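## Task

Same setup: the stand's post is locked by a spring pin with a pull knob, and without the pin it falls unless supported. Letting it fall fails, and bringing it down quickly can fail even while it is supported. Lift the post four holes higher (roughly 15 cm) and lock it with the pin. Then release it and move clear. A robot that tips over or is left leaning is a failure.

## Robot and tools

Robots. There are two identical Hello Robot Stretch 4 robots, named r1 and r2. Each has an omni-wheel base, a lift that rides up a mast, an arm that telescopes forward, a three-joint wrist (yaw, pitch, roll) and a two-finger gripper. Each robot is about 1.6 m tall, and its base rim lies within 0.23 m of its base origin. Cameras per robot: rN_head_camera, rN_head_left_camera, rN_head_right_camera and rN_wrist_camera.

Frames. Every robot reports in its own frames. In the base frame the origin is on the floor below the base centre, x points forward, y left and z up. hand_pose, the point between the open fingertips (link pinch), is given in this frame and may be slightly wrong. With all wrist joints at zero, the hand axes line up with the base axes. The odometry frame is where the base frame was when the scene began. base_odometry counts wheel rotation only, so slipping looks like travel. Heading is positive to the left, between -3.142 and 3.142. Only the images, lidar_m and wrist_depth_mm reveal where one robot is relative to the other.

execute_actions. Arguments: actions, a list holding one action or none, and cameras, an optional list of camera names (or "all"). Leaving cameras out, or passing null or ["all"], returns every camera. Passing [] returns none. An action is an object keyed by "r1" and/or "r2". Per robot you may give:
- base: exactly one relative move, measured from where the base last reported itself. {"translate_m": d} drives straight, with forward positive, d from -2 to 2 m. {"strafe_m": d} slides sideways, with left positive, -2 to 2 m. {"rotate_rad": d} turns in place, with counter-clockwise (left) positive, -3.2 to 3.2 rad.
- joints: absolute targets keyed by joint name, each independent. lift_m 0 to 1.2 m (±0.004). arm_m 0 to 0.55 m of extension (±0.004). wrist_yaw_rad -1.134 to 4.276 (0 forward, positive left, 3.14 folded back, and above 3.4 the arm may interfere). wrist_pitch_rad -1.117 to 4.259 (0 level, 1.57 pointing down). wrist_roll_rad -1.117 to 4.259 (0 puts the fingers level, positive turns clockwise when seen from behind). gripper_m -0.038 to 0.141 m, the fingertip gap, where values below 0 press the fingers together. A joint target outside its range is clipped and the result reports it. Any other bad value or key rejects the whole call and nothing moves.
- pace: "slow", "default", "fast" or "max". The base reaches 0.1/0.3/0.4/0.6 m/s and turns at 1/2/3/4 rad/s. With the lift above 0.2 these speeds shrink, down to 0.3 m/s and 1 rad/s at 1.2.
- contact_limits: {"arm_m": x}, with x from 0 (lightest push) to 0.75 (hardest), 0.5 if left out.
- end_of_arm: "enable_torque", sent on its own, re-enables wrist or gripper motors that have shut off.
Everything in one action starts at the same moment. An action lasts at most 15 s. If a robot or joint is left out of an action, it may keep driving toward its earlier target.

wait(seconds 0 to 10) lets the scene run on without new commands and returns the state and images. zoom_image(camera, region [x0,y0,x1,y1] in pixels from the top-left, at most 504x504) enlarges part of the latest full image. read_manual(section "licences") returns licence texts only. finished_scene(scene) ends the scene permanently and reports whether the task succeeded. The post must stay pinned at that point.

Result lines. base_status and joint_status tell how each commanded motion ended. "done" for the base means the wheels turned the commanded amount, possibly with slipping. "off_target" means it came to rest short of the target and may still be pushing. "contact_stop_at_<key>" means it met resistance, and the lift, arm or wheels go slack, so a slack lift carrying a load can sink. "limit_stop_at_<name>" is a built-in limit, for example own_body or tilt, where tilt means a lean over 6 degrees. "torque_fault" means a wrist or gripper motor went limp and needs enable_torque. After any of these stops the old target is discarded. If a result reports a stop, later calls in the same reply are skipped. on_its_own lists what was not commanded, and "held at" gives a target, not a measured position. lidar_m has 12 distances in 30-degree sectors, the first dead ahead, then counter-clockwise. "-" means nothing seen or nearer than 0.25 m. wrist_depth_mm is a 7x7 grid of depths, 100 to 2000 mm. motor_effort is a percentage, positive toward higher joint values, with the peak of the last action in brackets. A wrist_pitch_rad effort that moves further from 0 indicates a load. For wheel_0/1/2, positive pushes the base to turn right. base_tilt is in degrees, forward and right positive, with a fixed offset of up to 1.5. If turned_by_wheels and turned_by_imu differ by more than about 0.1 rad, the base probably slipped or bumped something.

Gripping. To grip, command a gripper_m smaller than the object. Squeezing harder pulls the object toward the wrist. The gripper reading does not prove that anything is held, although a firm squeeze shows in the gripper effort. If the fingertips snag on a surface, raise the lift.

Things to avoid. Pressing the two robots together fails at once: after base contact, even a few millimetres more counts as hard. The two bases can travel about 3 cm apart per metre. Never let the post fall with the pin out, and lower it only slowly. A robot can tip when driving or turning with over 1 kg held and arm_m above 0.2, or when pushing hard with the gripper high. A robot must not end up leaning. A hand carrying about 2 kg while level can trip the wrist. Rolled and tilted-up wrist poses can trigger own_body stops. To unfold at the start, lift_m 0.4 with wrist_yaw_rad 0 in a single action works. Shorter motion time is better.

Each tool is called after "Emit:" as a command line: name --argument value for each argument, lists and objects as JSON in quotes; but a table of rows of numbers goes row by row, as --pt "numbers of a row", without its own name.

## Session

Emit:
execute_actions --actions '[]' --cameras '["r1_head_left_camera","r2_head_left_camera"]'

Scene clock: 0.00 s.
r1.base_odometry: x=+0.000 y=+0.000 heading=+0.000 (m, m, rad; r1's odometry frame)
r1.turned_by_wheels: +0.000 (rad since the last result)
r1.turned_by_imu: +0.000 (rad since the last result)
r1.base_tilt: forward=-0.2 right=+0.3 (deg)
r1.lidar_m: 1.05 1.19 1.17 1.38 2.40 7.21 4.10 3.56 1.77 1.03 0.89 0.87
r1.base_status: not commanded
r1.joint_positions: lift_m=+0.155 arm_m=+0.002 wrist_yaw_rad=+3.223 wrist_pitch_rad=+0.012 wrist_roll_rad=-0.018 gripper_m=+0.057
r1.joint_status: not commanded
r1.motor_effort: lift_m=+20 arm_m=+0 wrist_yaw_rad=+2 wrist_pitch_rad=-7 wrist_roll_rad=-1 gripper_m=-4 wheel_0=+0 wheel_1=+0 wheel_2=+0 (%)
r1.hand_pose: x=-0.1221 y=+0.0638 z=+0.3296 quat_wxyz=(-0.041, -0.006, -0.009, +0.999) (m; r1's base frame)
r1.wrist_depth_mm: - - 132 - - - - / - - 129 - - - - / - - 133 239 - - - / 145 138 139 - - - - / 192 1708 - - 1983 1921 1863 / 190 1025 946 1098 198 1060 1042 / 193 707 778 - 809 732 759
r2.base_odometry: x=+0.000 y=+0.000 heading=+0.000 (m, m, rad; r2's odometry frame)
r2.turned_by_wheels: +0.000 (rad since the last result)
r2.turned_by_imu: +0.000 (rad since the last result)
r2.base_tilt: forward=+0.4 right=-1.3 (deg)
r2.lidar_m: 1.18 0.82 0.77 0.80 1.11 1.33 1.40 1.82 4.54 4.48 3.56 3.38
r2.base_status: not commanded
r2.joint_positions: lift_m=+0.297 arm_m=+0.001 wrist_yaw_rad=+3.218 wrist_pitch_rad=-0.008 wrist_roll_rad=+0.009 gripper_m=+0.057
r2.joint_status: not commanded
r2.motor_effort: lift_m=+18 arm_m=-1 wrist_yaw_rad=-1 wrist_pitch_rad=-7 wrist_roll_rad=+0 gripper_m=-3 wheel_0=+0 wheel_1=+0 wheel_2=+0 (%)
r2.hand_pose: x=-0.1223 y=+0.0652 z=+0.4776 quat_wxyz=(-0.038, +0.004, +0.005, +0.999) (m; r2's base frame)
r2.wrist_depth_mm: - - 138 1756 1537 1366 1205 / - - 136 1756 1537 1308 1205 / - - 132 242 1537 1308 1205 / - 116 138 1661 1499 1308 1182 / 186 - - 1708 1499 1336 1160 / 200 1921 216 1661 213 1281 1160 / 198 1229 1229 153 1255 1205 1138
pictures: r1_head_left_camera, r2_head_left_camera
Images, in order (width x height): r1_head_left_camera 420x672, r2_head_left_camera 420x672.

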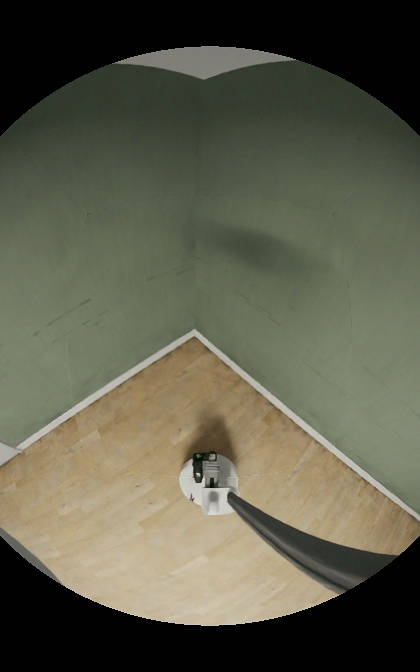

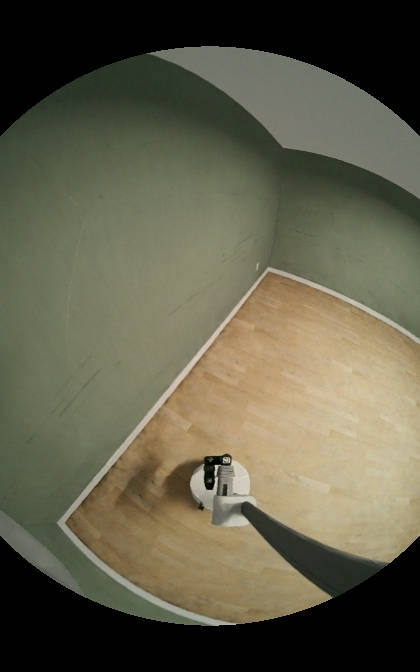

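Emit:
execute_actions --actions '[{"r1":{"base":{"rotate_rad":2.65},"pace":"fast"},"r2":{"base":{"rotate_rad":-1.85},"pace":"fast"}}]' --cameras '[]'

Emit:
execute_actions --actions '[{"r1":{"base":{"translate_m":1.8},"joints":{"lift_m":0.4,"wrist_yaw_rad":0,"gripper_m":0.12},"pace":"max"},"r2":{"base":{"translate_m":1.8},"joints":{"lift_m":0.4,"wrist_yaw_rad":0,"gripper_m":0.12},"pace":"max"}}]' --cameras '["r1_head_camera","r2_head_camera","r1_wrist_camera","r2_wrist_camera"]'

Scene clock: 8.33 s.
r1.base_odometry: x=+0.000 y=+0.000 heading=+2.650 (m, m, rad; r1's odometry frame)
r1.turned_by_wheels: +2.650 (rad since the last result)
r1.turned_by_imu: +2.710 (rad since the last result)
r1.base_tilt: forward=-0.3 right=+0.3 (deg)
r1.lidar_m: 2.80 4.02 3.55 1.65 1.00 0.88 0.90 1.05 1.16 1.16 1.41 2.58
r1.base_status: done
r1.joint_positions: lift_m=+0.155 arm_m=+0.002 wrist_yaw_rad=+3.222 wrist_pitch_rad=+0.012 wrist_roll_rad=-0.018 gripper_m=+0.057
r1.joint_status: not commanded
r1.motor_effort: lift_m=+20(20) arm_m=+0(0) wrist_yaw_rad=+2(2) wrist_pitch_rad=-7(8) wrist_roll_rad=-1(1) gripper_m=-5(4) wheel_0=+0(7) wheel_1=+0(7) wheel_2=+1(8) (%)
r1.hand_pose: x=-0.1221 y=+0.0638 z=+0.3296 quat_wxyz=(-0.040, -0.006, -0.009, +0.999) (m; r1's base frame)
r1.wrist_depth_mm: - - 132 1042 946 854 788 / - - 125 1025 960 854 798 / - - 133 240 946 878 809 / 145 139 139 1042 976 878 809 / 192 1336 1205 1078 946 866 809 / 191 991 960 1042 198 854 798 / 193 707 768 - 809 732 759
r2.base_odometry: x=+0.000 y=+0.000 heading=-1.850 (m, m, rad; r2's odometry frame)
r2.turned_by_wheels: -1.850 (rad since the last result)
r2.turned_by_imu: -1.821 (rad since the last result)
r2.base_tilt: forward=+0.5 right=-1.2 (deg)
r2.lidar_m: 7.20 4.08 3.42 1.81 1.00 0.79 0.80 0.90 1.32 1.32 1.51 2.42
r2.base_status: done
r2.joint_positions: lift_m=+0.297 arm_m=+0.001 wrist_yaw_rad=+3.218 wrist_pitch_rad=-0.008 wrist_roll_rad=+0.009 gripper_m=+0.057
r2.joint_status: not commanded
r2.motor_effort: lift_m=+18(18) arm_m=-1(1) wrist_yaw_rad=+0(2) wrist_pitch_rad=-7(7) wrist_roll_rad=+0(1) gripper_m=-3(4) wheel_0=+0(9) wheel_1=-1(11) wheel_2=-1(9) (%)
r2.hand_pose: x=-0.1223 y=+0.0652 z=+0.4776 quat_wxyz=(-0.038, +0.004, +0.005, +0.999) (m; r2's base frame)
r2.wrist_depth_mm: - - 138 960 891 831 778 / - - 137 931 904 831 778 / - - 132 241 891 831 768 / - 116 137 931 904 820 778 / 186 1078 1042 960 866 820 778 / 199 1118 215 946 213 820 759 / 198 1118 1025 152 854 788 759
pictures: none
No camera images: the call's "cameras" was empty. Leave "cameras" out to get every camera's image.

Scene clock: 12.97 s.
r1.base_odometry: x=-1.587 y=+0.850 heading=+2.650 (m, m, rad; r1's odometry frame)
r1.turned_by_wheels: +0.000 (rad since the last result)
r1.turned_by_imu: -0.007 (rad since the last result)
r1.base_tilt: forward=-0.2 right=+0.1 (deg)
r1.lidar_m: 0.99 1.08 3.01 3.01 2.96 2.60 2.61 1.96 1.67 1.71 2.09 3.82
r1.base_status: done
r1.joint_positions: lift_m=+0.400 arm_m=+0.002 wrist_yaw_rad=+0.000 wrist_pitch_rad=+0.012 wrist_roll_rad=-0.018 gripper_m=+0.120
r1.joint_status: all done
r1.motor_effort: lift_m=+20(28) arm_m=+0(0) wrist_yaw_rad=+2(5) wrist_pitch_rad=-6(7) wrist_roll_rad=-1(1) gripper_m=+0(2) wheel_0=-2(7) wheel_1=-2(7) wheel_2=+0(13) (%)
r1.hand_pose: x=+0.4610 y=-0.0874 z=+0.5746 quat_wxyz=(+1.000, -0.009, +0.006, +0.000) (m; r1's base frame)
r1.wrist_depth_mm: - - - - - - - / - - - - - - - / - - - - - - - / - - - - - - - / - - - - - - - / 1708 1808 866 1756 1618 1464 1661 / 1255 1205 1255 - 1281 1205 1205
r2.base_odometry: x=-0.496 y=-1.730 heading=-1.850 (m, m, rad; r2's odometry frame)
r2.turned_by_wheels: +0.000 (rad since the last result)
r2.turned_by_imu: -0.003 (rad since the last result)
r2.base_tilt: forward=+0.5 right=-1.2 (deg)
r2.lidar_m: 2.63 3.65 3.06 3.04 3.13 2.58 2.53 2.05 1.65 1.66 1.89 3.06
r2.base_status: done
r2.joint_positions: lift_m=+0.400 arm_m=+0.001 wrist_yaw_rad=+0.000 wrist_pitch_rad=-0.008 wrist_roll_rad=+0.009 gripper_m=+0.120
r2.joint_status: all done
r2.motor_effort: lift_m=+19(24) arm_m=-1(1) wrist_yaw_rad=-2(6) wrist_pitch_rad=-7(7) wrist_roll_rad=-1(1) gripper_m=-3(5) wheel_0=+0(8) wheel_1=+0(8) wheel_2=+1(15) (%)
r2.hand_pose: x=+0.4605 y=-0.0874 z=+0.5804 quat_wxyz=(+1.000, +0.004, -0.004, +0.000) (m; r2's base frame)
r2.wrist_depth_mm: - - - - - - - / - - - - - - - / - - - - - - - / - - - - - - - / - - - - - - - / - - 210 - - 217 - / 1464 1430 1499 153 1537 1499 1537
pictures: r1_head_camera, r1_wrist_camera, r2_head_camera, r2_wrist_camera
Images, in order (width x height): r1_head_camera 420x560, r1_wrist_camera 616x392, r2_head_camera 420x560, r2_wrist_camera 616x392.

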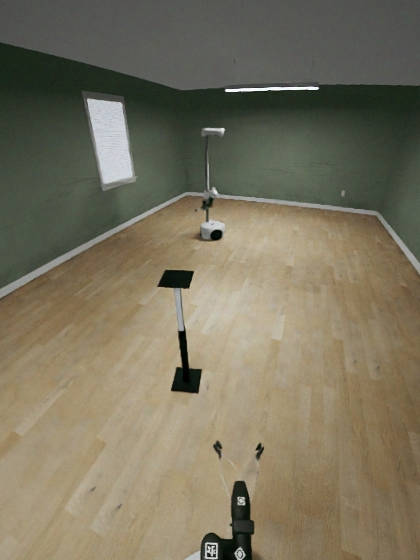

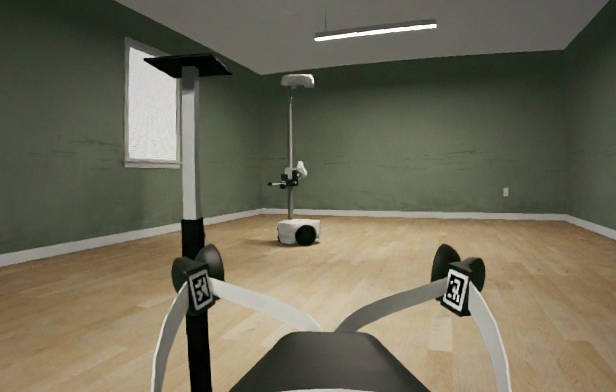

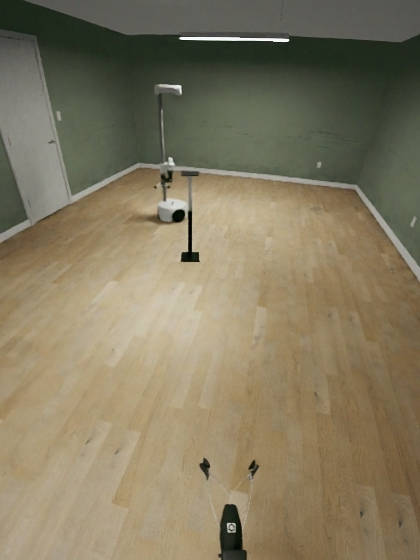

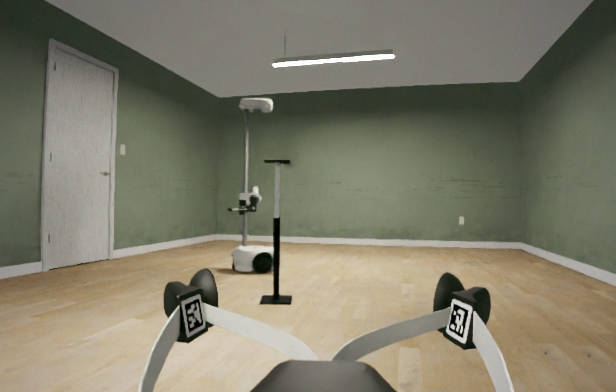

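Emit:
execute_actions --actions '[{"r1":{"base":{"strafe_m":0.31},"joints":{"lift_m":0.55}},"r2":{"base":{"translate_m":1.95},"joints":{"lift_m":0.3},"pace":"max"}}]' --cameras '[]'

Emit:
execute_actions --actions '[{"r1":{"base":{"translate_m":0.4},"joints":{"arm_m":0.1},"pace":"fast"},"r2":{"base":{"strafe_m":0.28},"joints":{"arm_m":0.08}}}]' --cameras '["r1_head_camera","r2_head_camera","r1_wrist_camera","r2_wrist_camera"]'

Scene clock: 25.27 s.
r1.base_odometry: x=-1.733 y=+0.576 heading=+2.650 (m, m, rad; r1's odometry frame)
r1.turned_by_wheels: +0.000 (rad since the last result)
r1.turned_by_imu: +0.000 (rad since the last result)
r1.base_tilt: forward=-0.2 right=+0.3 (deg)
r1.lidar_m: 1.00 3.07 2.72 2.72 2.85 2.50 2.52 2.27 1.99 1.97 2.41 4.46
r1.base_status: done
r1.joint_positions: lift_m=+0.550 arm_m=+0.002 wrist_yaw_rad=+0.000 wrist_pitch_rad=+0.012 wrist_roll_rad=-0.018 gripper_m=+0.120
r1.joint_status: all done
r1.motor_effort: lift_m=+22(25) arm_m=+0(0) wrist_yaw_rad=+1(2) wrist_pitch_rad=-7(6) wrist_roll_rad=-1(1) gripper_m=+0(1) wheel_0=+2(8) wheel_1=+1(8) wheel_2=+1(1) (%)
r1.hand_pose: x=+0.4609 y=-0.0874 z=+0.7244 quat_wxyz=(+1.000, -0.009, +0.006, +0.000) (m; r1's base frame)
r1.wrist_depth_mm: - - - - - - - / - - - - - - - / - - - - - - - / - - - - - - - / - - - - - - - / - - 1499 1537 - 1863 - / 1537 1499 1537 - 1576 1464 1499
r2.base_odometry: x=-1.033 y=-3.605 heading=-1.850 (m, m, rad; r2's odometry frame)
r2.turned_by_wheels: +0.000 (rad since the last result)
r2.turned_by_imu: -0.003 (rad since the last result)
r2.base_tilt: forward=+0.6 right=-1.2 (deg)
r2.lidar_m: 0.68 0.70 2.68 2.65 2.99 4.51 - 2.52 2.06 2.06 2.31 3.73
r2.base_status: done
r2.joint_positions: lift_m=+0.300 arm_m=+0.001 wrist_yaw_rad=+0.000 wrist_pitch_rad=-0.008 wrist_roll_rad=+0.009 gripper_m=+0.120
r2.joint_status: all done
r2.motor_effort: lift_m=+16(18) arm_m=-1(1) wrist_yaw_rad=+1(0) wrist_pitch_rad=-7(8) wrist_roll_rad=+0(0) gripper_m=-1(1) wheel_0=+1(10) wheel_1=+1(10) wheel_2=+1(16) (%)
r2.hand_pose: x=+0.4605 y=-0.0874 z=+0.4806 quat_wxyz=(+1.000, +0.004, -0.004, +0.000) (m; r2's base frame)
r2.wrist_depth_mm: - - - - - - - / - - - - - - - / - - - - - - - / - - - - - - - / - - - - - - - / 1661 1537 209 1756 - 216 1983 / 1182 539 1255 152 1255 1255 1281
pictures: none
No camera images: the call's "cameras" was empty. Leave "cameras" out to get every camera's image.

Scene clock: 27.63 s.
r1.base_odometry: x=-2.086 y=+0.765 heading=+2.650 (m, m, rad; r1's odometry frame)
r1.turned_by_wheels: +0.000 (rad since the last result)
r1.turned_by_imu: -0.002 (rad since the last result)
r1.base_tilt: forward=-0.2 right=+0.3 (deg)
r1.lidar_m: 0.60 2.94 2.59 2.60 3.12 2.88 2.89 2.43 2.12 2.13 2.57 1.38
r1.base_status: done
r1.joint_positions: lift_m=+0.550 arm_m=+0.099 wrist_yaw_rad=+0.000 wrist_pitch_rad=+0.012 wrist_roll_rad=-0.018 gripper_m=+0.120
r1.joint_status: all done
r1.motor_effort: lift_m=+22(23) arm_m=+8(8) wrist_yaw_rad=+1(3) wrist_pitch_rad=-7(6) wrist_roll_rad=-1(1) gripper_m=-2(2) wheel_0=-1(7) wheel_1=-1(5) wheel_2=-1(12) (%)
r1.hand_pose: x=+0.5580 y=-0.0874 z=+0.7245 quat_wxyz=(+1.000, -0.009, +0.006, +0.000) (m; r1's base frame)
r1.wrist_depth_mm: - - - 312 - - - / - - - 359 - - - / - - - - - - - / - - - - - - - / - - - 1138 - - - / - - 1863 357 1808 1808 - / 1537 1499 1618 - 1205 1464 1537
r2.base_odometry: x=-0.764 y=-3.682 heading=-1.850 (m, m, rad; r2's odometry frame)
r2.turned_by_wheels: +0.000 (rad since the last result)
r2.turned_by_imu: +0.000 (rad since the last result)
r2.base_tilt: forward=+0.7 right=-1.1 (deg)
r2.lidar_m: 0.66 2.87 2.40 2.36 2.67 4.29 - 2.83 2.32 2.34 2.64 4.25
r2.base_status: done
r2.joint_positions: lift_m=+0.300 arm_m=+0.079 wrist_yaw_rad=+0.000 wrist_pitch_rad=-0.008 wrist_roll_rad=+0.009 gripper_m=+0.120
r2.joint_status: all done
r2.motor_effort: lift_m=+16(16) arm_m=+6(5) wrist_yaw_rad=+0(1) wrist_pitch_rad=-7(7) wrist_roll_rad=-1(1) gripper_m=+1(2) wheel_0=-1(10) wheel_1=+2(10) wheel_2=+0(1) (%)
r2.hand_pose: x=+0.5384 y=-0.0874 z=+0.4806 quat_wxyz=(+1.000, +0.004, -0.004, +0.000) (m; r2's base frame)
r2.wrist_depth_mm: - - - - - - - / - - - 866 - - - / - - - - - - - / - - - - - - - / - - - - - - - / 1863 1863 208 991 1983 216 1921 / 1229 1205 1229 153 1205 1255 1281
pictures: r1_head_camera, r1_wrist_camera, r2_head_camera, r2_wrist_camera
Images, in order (width x height): r1_head_camera 420x560, r1_wrist_camera 616x392, r2_head_camera 420x560, r2_wrist_camera 616x392.

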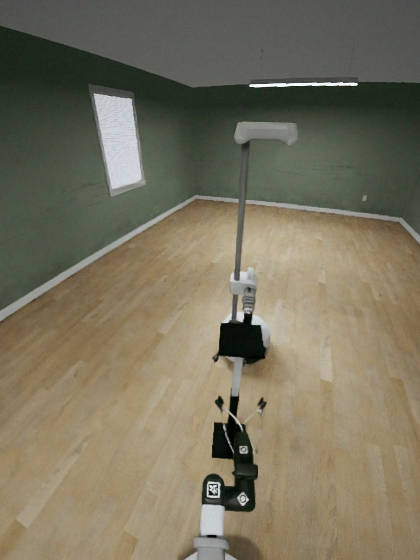

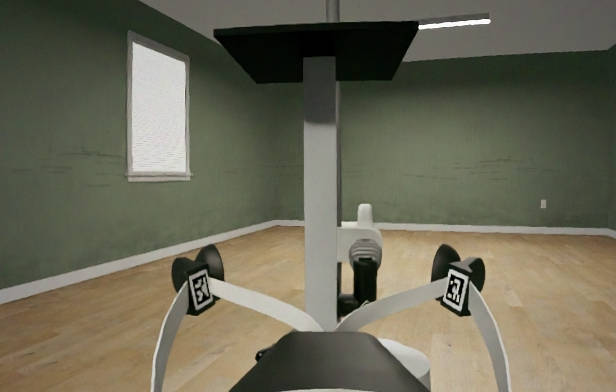

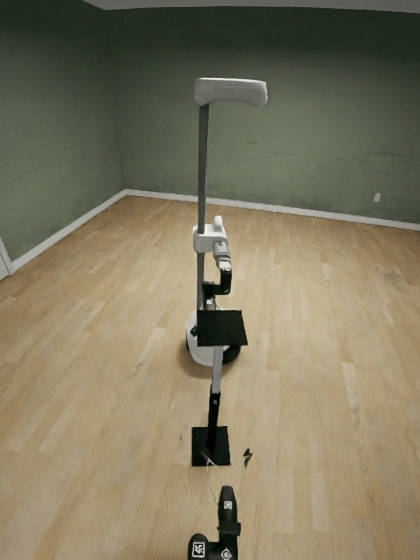

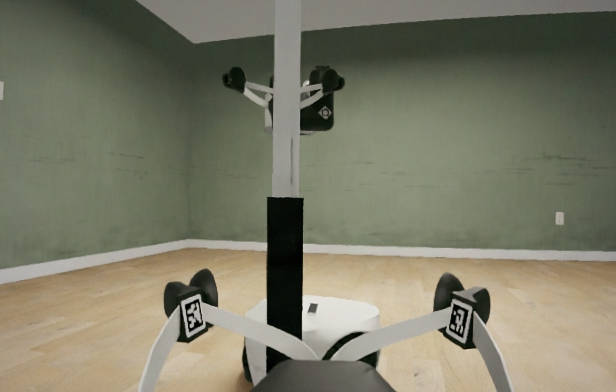

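Emit:
execute_actions --actions '[{"r1":{"base":{"strafe_m":0.005},"joints":{"arm_m":0.235,"gripper_m":0.07}},"r2":{"base":{"strafe_m":0.045},"joints":{"arm_m":0.2,"lift_m":0.315,"gripper_m":0.07}}}]' --cameras '["r1_wrist_camera","r2_wrist_camera"]'

Emit:
zoom_image --camera "r2_wrist_camera" --region '[220,190,420,350]'

Scene clock: 35.93 s.
r1.base_odometry: x=-2.088 y=+0.761 heading=+2.650 (m, m, rad; r1's odometry frame)
r1.turned_by_wheels: +0.000 (rad since the last result)
r1.turned_by_imu: +0.000 (rad since the last result)
r1.base_tilt: forward=-0.2 right=+0.3 (deg)
r1.lidar_m: 0.60 2.91 2.58 2.59 3.09 2.89 2.88 2.43 2.09 2.12 2.56 1.33
r1.base_status: done
r1.joint_positions: lift_m=+0.550 arm_m=+0.234 wrist_yaw_rad=+0.000 wrist_pitch_rad=+0.012 wrist_roll_rad=-0.018 gripper_m=+0.070
r1.joint_status: all done
r1.motor_effort: lift_m=+22(22) arm_m=+8(9) wrist_yaw_rad=+2(2) wrist_pitch_rad=-6(7) wrist_roll_rad=-1(1) gripper_m=+0(0) wheel_0=+1(5) wheel_1=-1(6) wheel_2=-1(2) (%)
r1.hand_pose: x=+0.6929 y=-0.0874 z=+0.7245 quat_wxyz=(+1.000, -0.009, +0.006, +0.000) (m; r1's base frame)
r1.wrist_depth_mm: - - - 212 298 - - / - - - 213 - - - / - - - 216 - - - / - - - 216 - - - / - - - 219 1008 - - / - - 200 220 580 - - / 1499 1499 1499 - 809 1464 1537
r2.base_odometry: x=-0.720 y=-3.694 heading=-1.850 (m, m, rad; r2's odometry frame)
r2.turned_by_wheels: +0.000 (rad since the last result)
r2.turned_by_imu: +0.001 (rad since the last result)
r2.base_tilt: forward=+0.6 right=-1.3 (deg)
r2.lidar_m: 0.65 2.78 2.35 2.33 2.62 4.24 - 2.90 2.40 2.39 2.68 4.30
r2.base_status: done
r2.joint_positions: lift_m=+0.315 arm_m=+0.199 wrist_yaw_rad=+0.000 wrist_pitch_rad=-0.008 wrist_roll_rad=+0.009 gripper_m=+0.070
r2.joint_status: all done
r2.motor_effort: lift_m=+22(23) arm_m=+6(9) wrist_yaw_rad=+1(0) wrist_pitch_rad=-7(7) wrist_roll_rad=-1(1) gripper_m=-3(0) wheel_0=-1(9) wheel_1=+3(11) wheel_2=+0(3) (%)
r2.hand_pose: x=+0.6584 y=-0.0874 z=+0.4952 quat_wxyz=(+1.000, +0.004, -0.004, +0.000) (m; r2's base frame)
r2.wrist_depth_mm: - - - 343 - - - / - - - 492 - - - / - - - 1078 - - - / - - - 1098 - - - / - - - 301 - - - / 1921 1983 213 301 214 1921 1983 / 1255 1281 1182 150 904 1205 1281
pictures: r1_wrist_camera, r2_wrist_camera
Images, in order (width x height): r1_wrist_camera 616x392, r2_wrist_camera 616x392.

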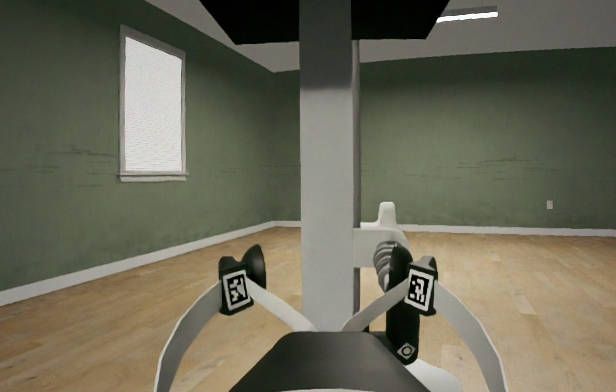

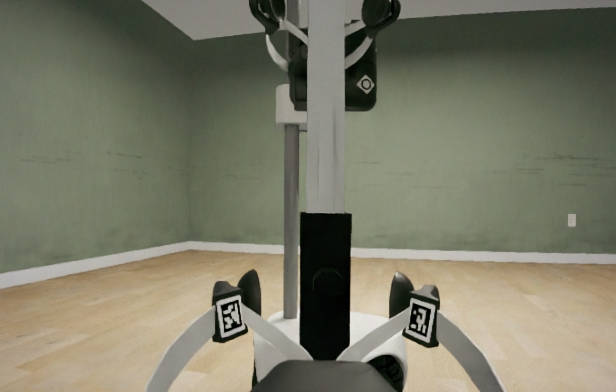

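Region (220, 190, 420, 350) of r2_wrist_camera's 616x392 image, scaled by 2.520; it fills the top 403 rows of this view, and the rest is white.

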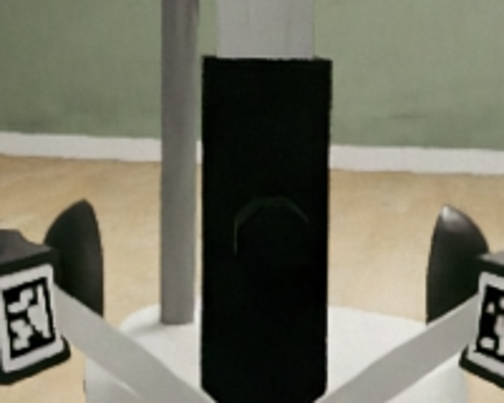

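Emit:
execute_actions --actions '[{"r1":{"joints":{"arm_m":0.241,"gripper_m":-0.036}},"r2":{"joints":{"arm_m":0.24,"gripper_m":0.04}}}]' --cameras '["r1_wrist_camera"]'

Emit:
execute_actions --actions '[{"r1":{"joints":{"lift_m":0.555},"pace":"slow"},"r2":{"joints":{"arm_m":0.244,"gripper_m":-0.02}}}]' --cameras '["r2_wrist_camera","r2_head_camera"]'

Emit:
zoom_image --camera "r2_head_camera" --region '[190,375,260,445]'

Scene clock: 44.63 s.
r1.base_odometry: x=-2.089 y=+0.761 heading=+2.650 (m, m, rad; r1's odometry frame)
r1.turned_by_wheels: +0.000 (rad since the last result)
r1.turned_by_imu: +0.000 (rad since the last result)
r1.base_tilt: forward=-0.2 right=+0.3 (deg)
r1.lidar_m: 0.60 2.90 2.58 2.60 3.09 2.87 2.88 2.44 2.14 2.15 2.55 1.31
r1.base_status: not commanded
r1.joint_positions: lift_m=+0.550 arm_m=+0.241 wrist_yaw_rad=+0.009 wrist_pitch_rad=+0.014 wrist_roll_rad=-0.018 gripper_m=-0.035
r1.joint_status: all done
r1.on_its_own: wrist_yaw_rad is at rest, and its effort (-23) is outside its rest range (-13 to +13)
r1.motor_effort: lift_m=+22(22) arm_m=-2(9) wrist_yaw_rad=-23(23) wrist_pitch_rad=-11(11) wrist_roll_rad=-1(1) gripper_m=-37(38) wheel_0=-5(5) wheel_1=-2(2) wheel_2=+9(9) (%)
r1.hand_pose: x=+0.7015 y=-0.0849 z=+0.7241 quat_wxyz=(+1.000, -0.009, +0.007, +0.004) (m; r1's base frame)
r1.wrist_depth_mm: - - - 200 640 - - / - - - 203 - - - / - - - 204 - - - / - - - 206 - - - / - - - 208 976 - - / - - 180 208 197 1808 - / 1537 1499 1618 - 535 1464 1499
r2.base_odometry: x=-0.720 y=-3.694 heading=-1.850 (m, m, rad; r2's odometry frame)
r2.turned_by_wheels: +0.000 (rad since the last result)
r2.turned_by_imu: +0.001 (rad since the last result)
r2.base_tilt: forward=+0.5 right=-1.2 (deg)
r2.lidar_m: 0.64 2.80 2.34 2.32 2.64 4.27 - 2.88 2.38 2.38 2.68 4.32
r2.base_status: not commanded
r2.joint_positions: lift_m=+0.315 arm_m=+0.239 wrist_yaw_rad=+0.000 wrist_pitch_rad=-0.008 wrist_roll_rad=+0.009 gripper_m=+0.040
r2.joint_status: all done
r2.motor_effort: lift_m=+22(22) arm_m=+6(6) wrist_yaw_rad=+0(2) wrist_pitch_rad=-7(6) wrist_roll_rad=+0(1) gripper_m=-4(7) wheel_0=-1(1) wheel_1=+3(3) wheel_2=+0(0) (%)
r2.hand_pose: x=+0.6984 y=-0.0874 z=+0.4952 quat_wxyz=(+1.000, +0.004, -0.004, +0.000) (m; r2's base frame)
r2.wrist_depth_mm: - - - 273 - - - / - - - 273 - - - / - - - 272 - - - / - - - 272 - - - / - - - 263 - - - / 1863 1921 1808 226 208 - 1983 / 1281 1308 1042 158 854 1205 1281
pictures: r1_wrist_camera
Images, in order (width x height): r1_wrist_camera 616x392.

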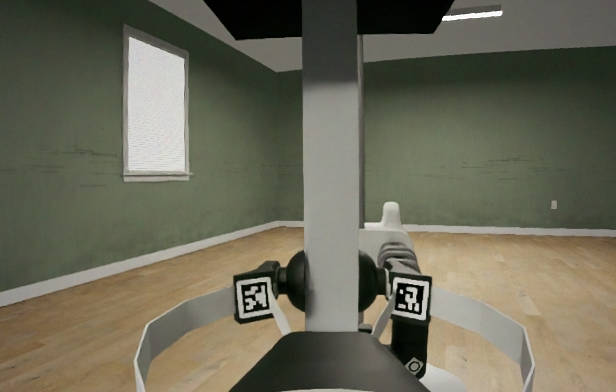

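Scene clock: 45.97 s.
r1.base_odometry: x=-2.089 y=+0.761 heading=+2.650 (m, m, rad; r1's odometry frame)
r1.turned_by_wheels: +0.000 (rad since the last result)
r1.turned_by_imu: -0.004 (rad since the last result)
r1.base_tilt: forward=-0.2 right=+0.3 (deg)
r1.lidar_m: 0.61 2.94 2.57 2.59 3.06 2.89 2.91 2.45 2.13 2.13 2.55 1.30
r1.base_status: not commanded
r1.joint_positions: lift_m=+0.555 arm_m=+0.241 wrist_yaw_rad=+0.009 wrist_pitch_rad=+0.019 wrist_roll_rad=-0.018 gripper_m=-0.035
r1.joint_status: all done
r1.on_its_own: wrist_yaw_rad is at rest, and its effort (-25) is outside its rest range (-13 to +13); wrist_pitch_rad is at rest, and its effort (-26) is outside its rest range (-23 to +23)
r1.motor_effort: lift_m=+26(24) arm_m=-2(2) wrist_yaw_rad=-25(26) wrist_pitch_rad=-26(26) wrist_roll_rad=-1(1) gripper_m=-33(37) wheel_0=-5(6) wheel_1=-2(2) wheel_2=+10(10) (%)
r1.hand_pose: x=+0.7015 y=-0.0847 z=+0.7272 quat_wxyz=(+1.000, -0.009, +0.010, +0.005) (m; r1's base frame)
r1.wrist_depth_mm: - - - 200 634 - - / - - - 202 - - - / - - - 204 - - - / - - - 206 - - - / - - - 207 976 - - / - - 181 209 194 1808 - / 1537 1430 1576 - 544 1430 1499
r2.base_odometry: x=-0.720 y=-3.694 heading=-1.850 (m, m, rad; r2's odometry frame)
r2.turned_by_wheels: +0.000 (rad since the last result)
r2.turned_by_imu: +0.000 (rad since the last result)
r2.base_tilt: forward=+0.4 right=-1.2 (deg)
r2.lidar_m: 0.64 2.80 2.36 2.32 2.60 4.24 - 2.88 2.39 2.40 2.70 4.33
r2.base_status: not commanded
r2.joint_positions: lift_m=+0.315 arm_m=+0.244 wrist_yaw_rad=+0.001 wrist_pitch_rad=-0.007 wrist_roll_rad=+0.009 gripper_m=-0.019
r2.joint_status: all done
r2.motor_effort: lift_m=+22(22) arm_m=+2(7) wrist_yaw_rad=-5(5) wrist_pitch_rad=-8(9) wrist_roll_rad=+0(0) gripper_m=-31(30) wheel_0=-1(1) wheel_1=+3(3) wheel_2=+0(0) (%)
r2.hand_pose: x=+0.7032 y=-0.0871 z=+0.4950 quat_wxyz=(+1.000, +0.004, -0.004, +0.001) (m; r2's base frame)
r2.wrist_depth_mm: - - - 270 - - - / - - - 270 - - - / - - - 267 - - - / - - - 266 - - - / - - - 257 - - - / 1863 1983 1921 207 204 - - / 1281 1229 1042 255 854 157 1336
pictures: r2_head_camera, r2_wrist_camera
Images, in order (width x height): r2_head_camera 420x560, r2_wrist_camera 616x392.

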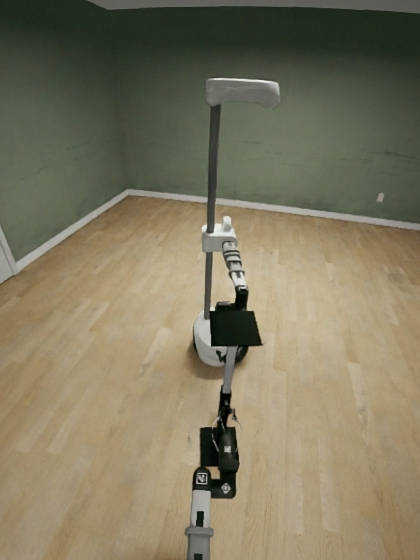

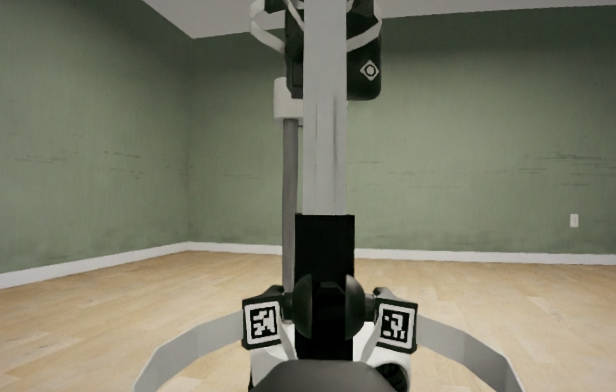

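Region (190, 375, 260, 445) of r2_head_camera's 420x560 image, scaled by 7.200, with more detail than that image has.

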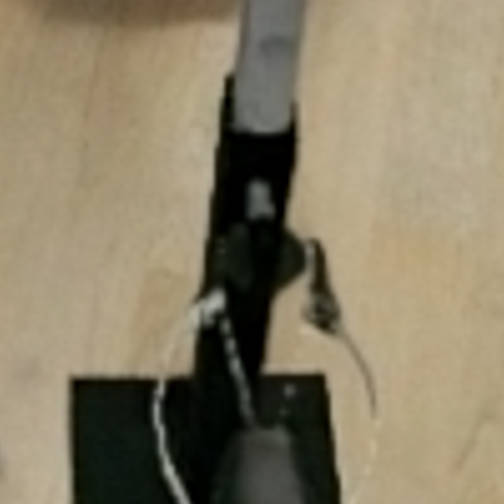

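Emit:
execute_actions --actions '[{"r1":{"joints":{"arm_m":0.246},"pace":"slow"},"r2":{"joints":{"arm_m":0.235},"pace":"slow"}}]' --cameras '[]'

Emit:
execute_actions --actions '[{"r1":{"joints":{"lift_m":0.565},"pace":"slow"}}]' --cameras '["r2_wrist_camera"]'

Scene clock: 55.40 s.
r1.base_odometry: x=-2.089 y=+0.761 heading=+2.650 (m, m, rad; r1's odometry frame)
r1.turned_by_wheels: +0.000 (rad since the last result)
r1.turned_by_imu: +0.000 (rad since the last result)
r1.base_tilt: forward=-0.2 right=+0.4 (deg)
r1.lidar_m: 0.61 2.95 2.58 2.57 3.07 2.89 2.90 2.44 2.12 2.13 2.56 1.33
r1.base_status: not commanded
r1.joint_positions: lift_m=+0.555 arm_m=+0.245 wrist_yaw_rad=+0.003 wrist_pitch_rad=+0.018 wrist_roll_rad=-0.018 gripper_m=-0.035
r1.joint_status: all done
r1.on_its_own: wrist_pitch_rad is at rest, and its effort (-24) is outside its rest range (-23 to +23)
r1.motor_effort: lift_m=+25(26) arm_m=+7(7) wrist_yaw_rad=-7(25) wrist_pitch_rad=-24(27) wrist_roll_rad=-1(1) gripper_m=-29(36) wheel_0=+1(5) wheel_1=-2(2) wheel_2=+4(10) (%)
r1.hand_pose: x=+0.7043 y=-0.0865 z=+0.7276 quat_wxyz=(+1.000, -0.009, +0.009, +0.002) (m; r1's base frame)
r1.wrist_depth_mm: - - - 199 634 - - / - - - 200 - - - / - - - 202 - - - / - - - 205 - - - / - - - 206 991 - - / - - 180 207 196 1808 - / 1537 1499 1576 - 549 1430 1464
r2.base_odometry: x=-0.720 y=-3.694 heading=-1.850 (m, m, rad; r2's odometry frame)
r2.turned_by_wheels: +0.000 (rad since the last result)
r2.turned_by_imu: +0.000 (rad since the last result)
r2.base_tilt: forward=+0.5 right=-1.2 (deg)
r2.lidar_m: 0.66 2.80 2.35 2.34 2.62 4.26 - 2.87 2.38 2.38 2.67 4.29
r2.base_status: not commanded
r2.joint_positions: lift_m=+0.315 arm_m=+0.237 wrist_yaw_rad=+0.002 wrist_pitch_rad=-0.007 wrist_roll_rad=+0.009 gripper_m=-0.019
r2.joint_status: all done
r2.motor_effort: lift_m=+22(22) arm_m=-10(8) wrist_yaw_rad=-3(4) wrist_pitch_rad=-8(8) wrist_roll_rad=-1(0) gripper_m=-30(32) wheel_0=-1(1) wheel_1=+2(2) wheel_2=+0(0) (%)
r2.hand_pose: x=+0.6963 y=-0.0870 z=+0.4950 quat_wxyz=(+1.000, +0.004, -0.004, +0.001) (m; r2's base frame)
r2.wrist_depth_mm: - - - 276 - - - / - - - 276 - - - / - - - 273 - - - / - - - 274 - - - / - - - 265 - - - / 1921 1921 1921 206 206 - 1983 / 1281 1255 1078 264 854 153 1308
pictures: none
No camera images: the call's "cameras" was empty. Leave "cameras" out to get every camera's image.

Scene clock: 56.13 s.
r1.base_odometry: x=-2.089 y=+0.761 heading=+2.650 (m, m, rad; r1's odometry frame)
r1.turned_by_wheels: +0.000 (rad since the last result)
r1.turned_by_imu: +0.000 (rad since the last result)
r1.base_tilt: forward=-0.3 right=+0.3 (deg)
r1.lidar_m: 0.61 2.91 2.57 2.59 3.08 2.89 2.91 2.44 2.14 2.14 2.54 1.31
r1.base_status: not commanded
r1.joint_positions: lift_m=+0.564 arm_m=+0.245 wrist_yaw_rad=+0.003 wrist_pitch_rad=+0.027 wrist_roll_rad=-0.018 gripper_m=-0.035
r1.joint_status: all done
r1.on_its_own: wrist_pitch_rad is at rest, and its effort (-48) is outside its rest range (-23 to +23)
r1.motor_effort: lift_m=+29(29) arm_m=+6(7) wrist_yaw_rad=-8(8) wrist_pitch_rad=-48(50) wrist_roll_rad=-1(2) gripper_m=-31(34) wheel_0=+1(1) wheel_1=-1(2) wheel_2=+4(4) (%)
r1.hand_pose: x=+0.7045 y=-0.0865 z=+0.7346 quat_wxyz=(+1.000, -0.009, +0.014, +0.002) (m; r1's base frame)
r1.wrist_depth_mm: - - - 196 634 - - / - - - 199 - - - / - - - 202 - - - / - - - 204 - - - / - - - 206 976 - - / - - 180 208 196 1756 1921 / 1499 1430 1537 - 549 1430 1430
r2.base_odometry: x=-0.720 y=-3.694 heading=-1.850 (m, m, rad; r2's odometry frame)
r2.turned_by_wheels: +0.000 (rad since the last result)
r2.turned_by_imu: +0.000 (rad since the last result)
r2.base_tilt: forward=+0.5 right=-1.2 (deg)
r2.lidar_m: 0.66 2.80 2.32 2.33 2.64 4.24 - 2.88 2.38 2.37 2.69 4.32
r2.base_status: not commanded
r2.joint_positions: lift_m=+0.315 arm_m=+0.237 wrist_yaw_rad=+0.002 wrist_pitch_rad=-0.007 wrist_roll_rad=+0.009 gripper_m=-0.019
r2.joint_status: not commanded
r2.motor_effort: lift_m=+22(22) arm_m=-10(10) wrist_yaw_rad=-3(2) wrist_pitch_rad=-8(7) wrist_roll_rad=-1(1) gripper_m=-31(32) wheel_0=-1(1) wheel_1=+3(2) wheel_2=+0(0) (%)
r2.hand_pose: x=+0.6963 y=-0.0870 z=+0.4950 quat_wxyz=(+1.000, +0.004, -0.004, +0.001) (m; r2's base frame)
r2.wrist_depth_mm: - - - 276 - - - / - - - 277 - - - / - - - 273 - - - / - - - 274 - - - / - - - 265 - - - / 1808 1921 1983 206 205 - 1983 / 1255 1255 1078 262 866 153 1281
pictures: r2_wrist_camera
Images, in order (width x height): r2_wrist_camera 616x392.

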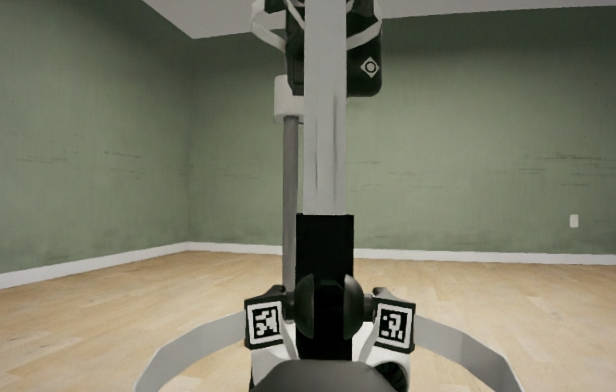

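Emit:
execute_actions --actions '[{"r1":{"joints":{"lift_m":0.572},"pace":"slow"},"r2":{"joints":{"arm_m":0.231},"pace":"slow"}}]' --cameras '[]'

Scene clock: 65.97 s.
r1.base_odometry: x=-2.089 y=+0.761 heading=+2.650 (m, m, rad; r1's odometry frame)
r1.turned_by_wheels: +0.000 (rad since the last result)
r1.turned_by_imu: +0.000 (rad since the last result)
r1.base_tilt: forward=-0.1 right=+0.3 (deg)
r1.lidar_m: 0.61 2.91 2.57 2.58 3.10 2.88 2.90 2.43 2.11 2.14 2.56 1.31
r1.base_status: not commanded
r1.joint_positions: lift_m=+0.571 arm_m=+0.245 wrist_yaw_rad=+0.003 wrist_pitch_rad=+0.035 wrist_roll_rad=-0.018 gripper_m=-0.035
r1.joint_status: all done
r1.on_its_own: wrist_pitch_rad is at rest, and its effort (-72) is outside its rest range (-23 to +23)
r1.motor_effort: lift_m=+32(33) arm_m=+6(6) wrist_yaw_rad=-8(8) wrist_pitch_rad=-72(71) wrist_roll_rad=-1(1) gripper_m=-25(30) wheel_0=+1(1) wheel_1=-2(1) wheel_2=+4(4) (%)
r1.hand_pose: x=+0.7045 y=-0.0864 z=+0.7391 quat_wxyz=(+1.000, -0.009, +0.017, +0.002) (m; r1's base frame)
r1.wrist_depth_mm: - - - 195 991 - - / - - - 199 - - - / - - - 202 - - - / - - - 204 - - - / - - - 206 976 - - / 1921 - 180 208 193 1661 1863 / 1464 1397 1499 - 559 1366 1397
r2.base_odometry: x=-0.720 y=-3.694 heading=-1.850 (m, m, rad; r2's odometry frame)
r2.turned_by_wheels: +0.000 (rad since the last result)
r2.turned_by_imu: +0.000 (rad since the last result)
r2.base_tilt: forward=+0.7 right=-1.2 (deg)
r2.lidar_m: 0.65 2.80 2.35 2.33 2.64 4.27 - 2.89 2.40 2.38 2.66 4.30
r2.base_status: not commanded
r2.joint_positions: lift_m=+0.315 arm_m=+0.233 wrist_yaw_rad=+0.001 wrist_pitch_rad=-0.007 wrist_roll_rad=+0.009 gripper_m=-0.019
r2.joint_status: all done
r2.motor_effort: lift_m=+22(22) arm_m=-10(13) wrist_yaw_rad=-2(6) wrist_pitch_rad=-8(8) wrist_roll_rad=+0(1) gripper_m=-30(31) wheel_0=-1(1) wheel_1=+2(3) wheel_2=+0(0) (%)
r2.hand_pose: x=+0.6922 y=-0.0870 z=+0.4950 quat_wxyz=(+1.000, +0.004, -0.004, +0.001) (m; r2's base frame)
r2.wrist_depth_mm: - - - 281 - - - / - - - 279 - - - / - - - 1078 - - - / - - - 1042 - - - / - - - 268 - - - / 1863 1983 1983 207 205 - 1983 / 1229 1229 1042 267 854 156 1336
pictures: none
No camera images: the call's "cameras" was empty. Leave "cameras" out to get every camera's image.

Emit:
execute_actions --actions '[{"r2":{"joints":{"arm_m":0.223},"pace":"slow"}}]' --cameras '["r2_wrist_camera","r2_head_camera","r1_wrist_camera"]'

Emit:
zoom_image --camera "r2_head_camera" --region '[190,375,260,445]'

Scene clock: 72.37 s.
r1.base_odometry: x=-2.089 y=+0.761 heading=+2.650 (m, m, rad; r1's odometry frame)
r1.turned_by_wheels: +0.000 (rad since the last result)
r1.turned_by_imu: +0.000 (rad since the last result)
r1.base_tilt: forward=-0.2 right=+0.4 (deg)
r1.lidar_m: 0.60 2.92 2.58 2.58 3.08 2.88 2.89 2.43 2.13 2.12 2.57 1.30
r1.base_status: not commanded
r1.joint_positions: lift_m=+0.571 arm_m=+0.245 wrist_yaw_rad=+0.003 wrist_pitch_rad=+0.035 wrist_roll_rad=-0.018 gripper_m=-0.035
r1.joint_status: not commanded
r1.on_its_own: wrist_pitch_rad is at rest, and its effort (-71) is outside its rest range (-23 to +23)
r1.motor_effort: lift_m=+32(32) arm_m=+6(6) wrist_yaw_rad=-8(9) wrist_pitch_rad=-71(71) wrist_roll_rad=-1(1) gripper_m=-32(34) wheel_0=+1(1) wheel_1=-1(1) wheel_2=+4(4) (%)
r1.hand_pose: x=+0.7045 y=-0.0864 z=+0.7391 quat_wxyz=(+1.000, -0.009, +0.017, +0.002) (m; r1's base frame)
r1.wrist_depth_mm: - - - 196 1008 - - / - - - 199 - - - / - - - 201 - - - / - - - 204 - - - / - - - 206 991 - - / - - 181 208 193 1661 1863 / 1430 1397 1576 - 564 1366 1397
r2.base_odometry: x=-0.720 y=-3.694 heading=-1.850 (m, m, rad; r2's odometry frame)
r2.turned_by_wheels: +0.000 (rad since the last result)
r2.turned_by_imu: +0.001 (rad since the last result)
r2.base_tilt: forward=+0.6 right=-1.1 (deg)
r2.lidar_m: 0.66 2.83 2.34 2.33 2.63 4.23 - 2.87 2.41 2.37 2.68 4.32
r2.base_status: not commanded
r2.joint_positions: lift_m=+0.315 arm_m=+0.224 wrist_yaw_rad=+0.000 wrist_pitch_rad=-0.008 wrist_roll_rad=+0.009 gripper_m=-0.019
r2.joint_status: all done
r2.motor_effort: lift_m=+22(22) arm_m=-6(7) wrist_yaw_rad=+1(8) wrist_pitch_rad=-8(9) wrist_roll_rad=-1(1) gripper_m=-18(31) wheel_0=+0(1) wheel_1=+2(3) wheel_2=+0(0) (%)
r2.hand_pose: x=+0.6834 y=-0.0874 z=+0.4951 quat_wxyz=(+1.000, +0.004, -0.004, +0.000) (m; r2's base frame)
r2.wrist_depth_mm: - - - 289 - - - / - - - 287 - - - / - - - 287 - - - / - - - 286 - - - / - - - 277 - - - / 1863 1983 1983 200 1756 - 1921 / 1281 1281 525 181 854 1160 1308
pictures: r1_wrist_camera, r2_head_camera, r2_wrist_camera
Images, in order (width x height): r1_wrist_camera 616x392, r2_head_camera 420x560, r2_wrist_camera 616x392.

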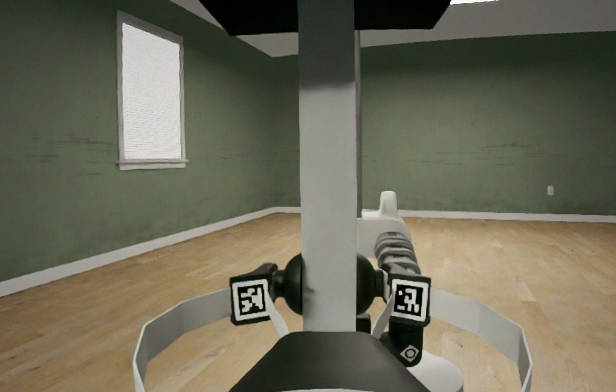

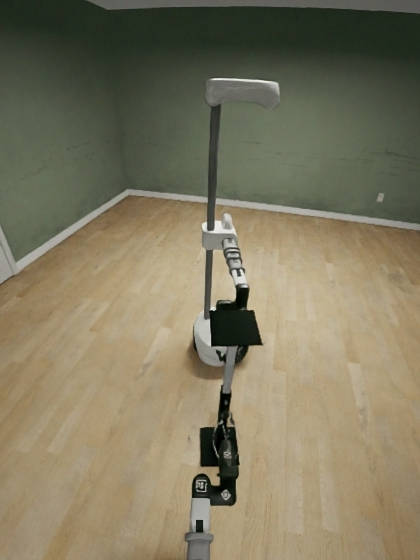

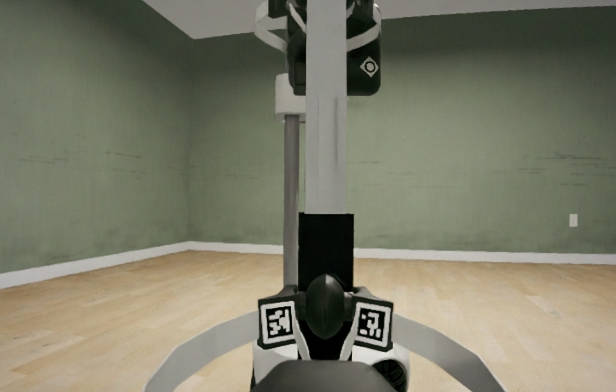

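Region (190, 375, 260, 445) of r2_head_camera's 420x560 image, scaled by 7.200, with more detail than that image has.

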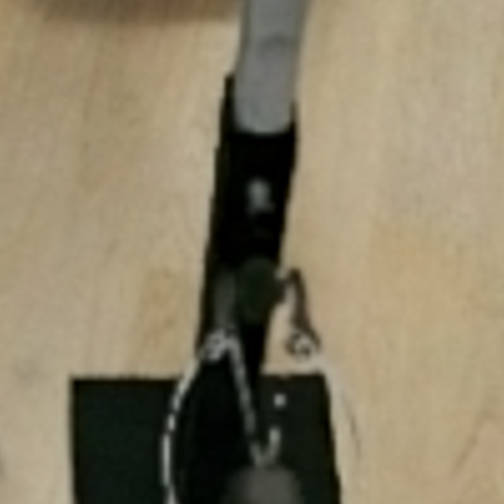

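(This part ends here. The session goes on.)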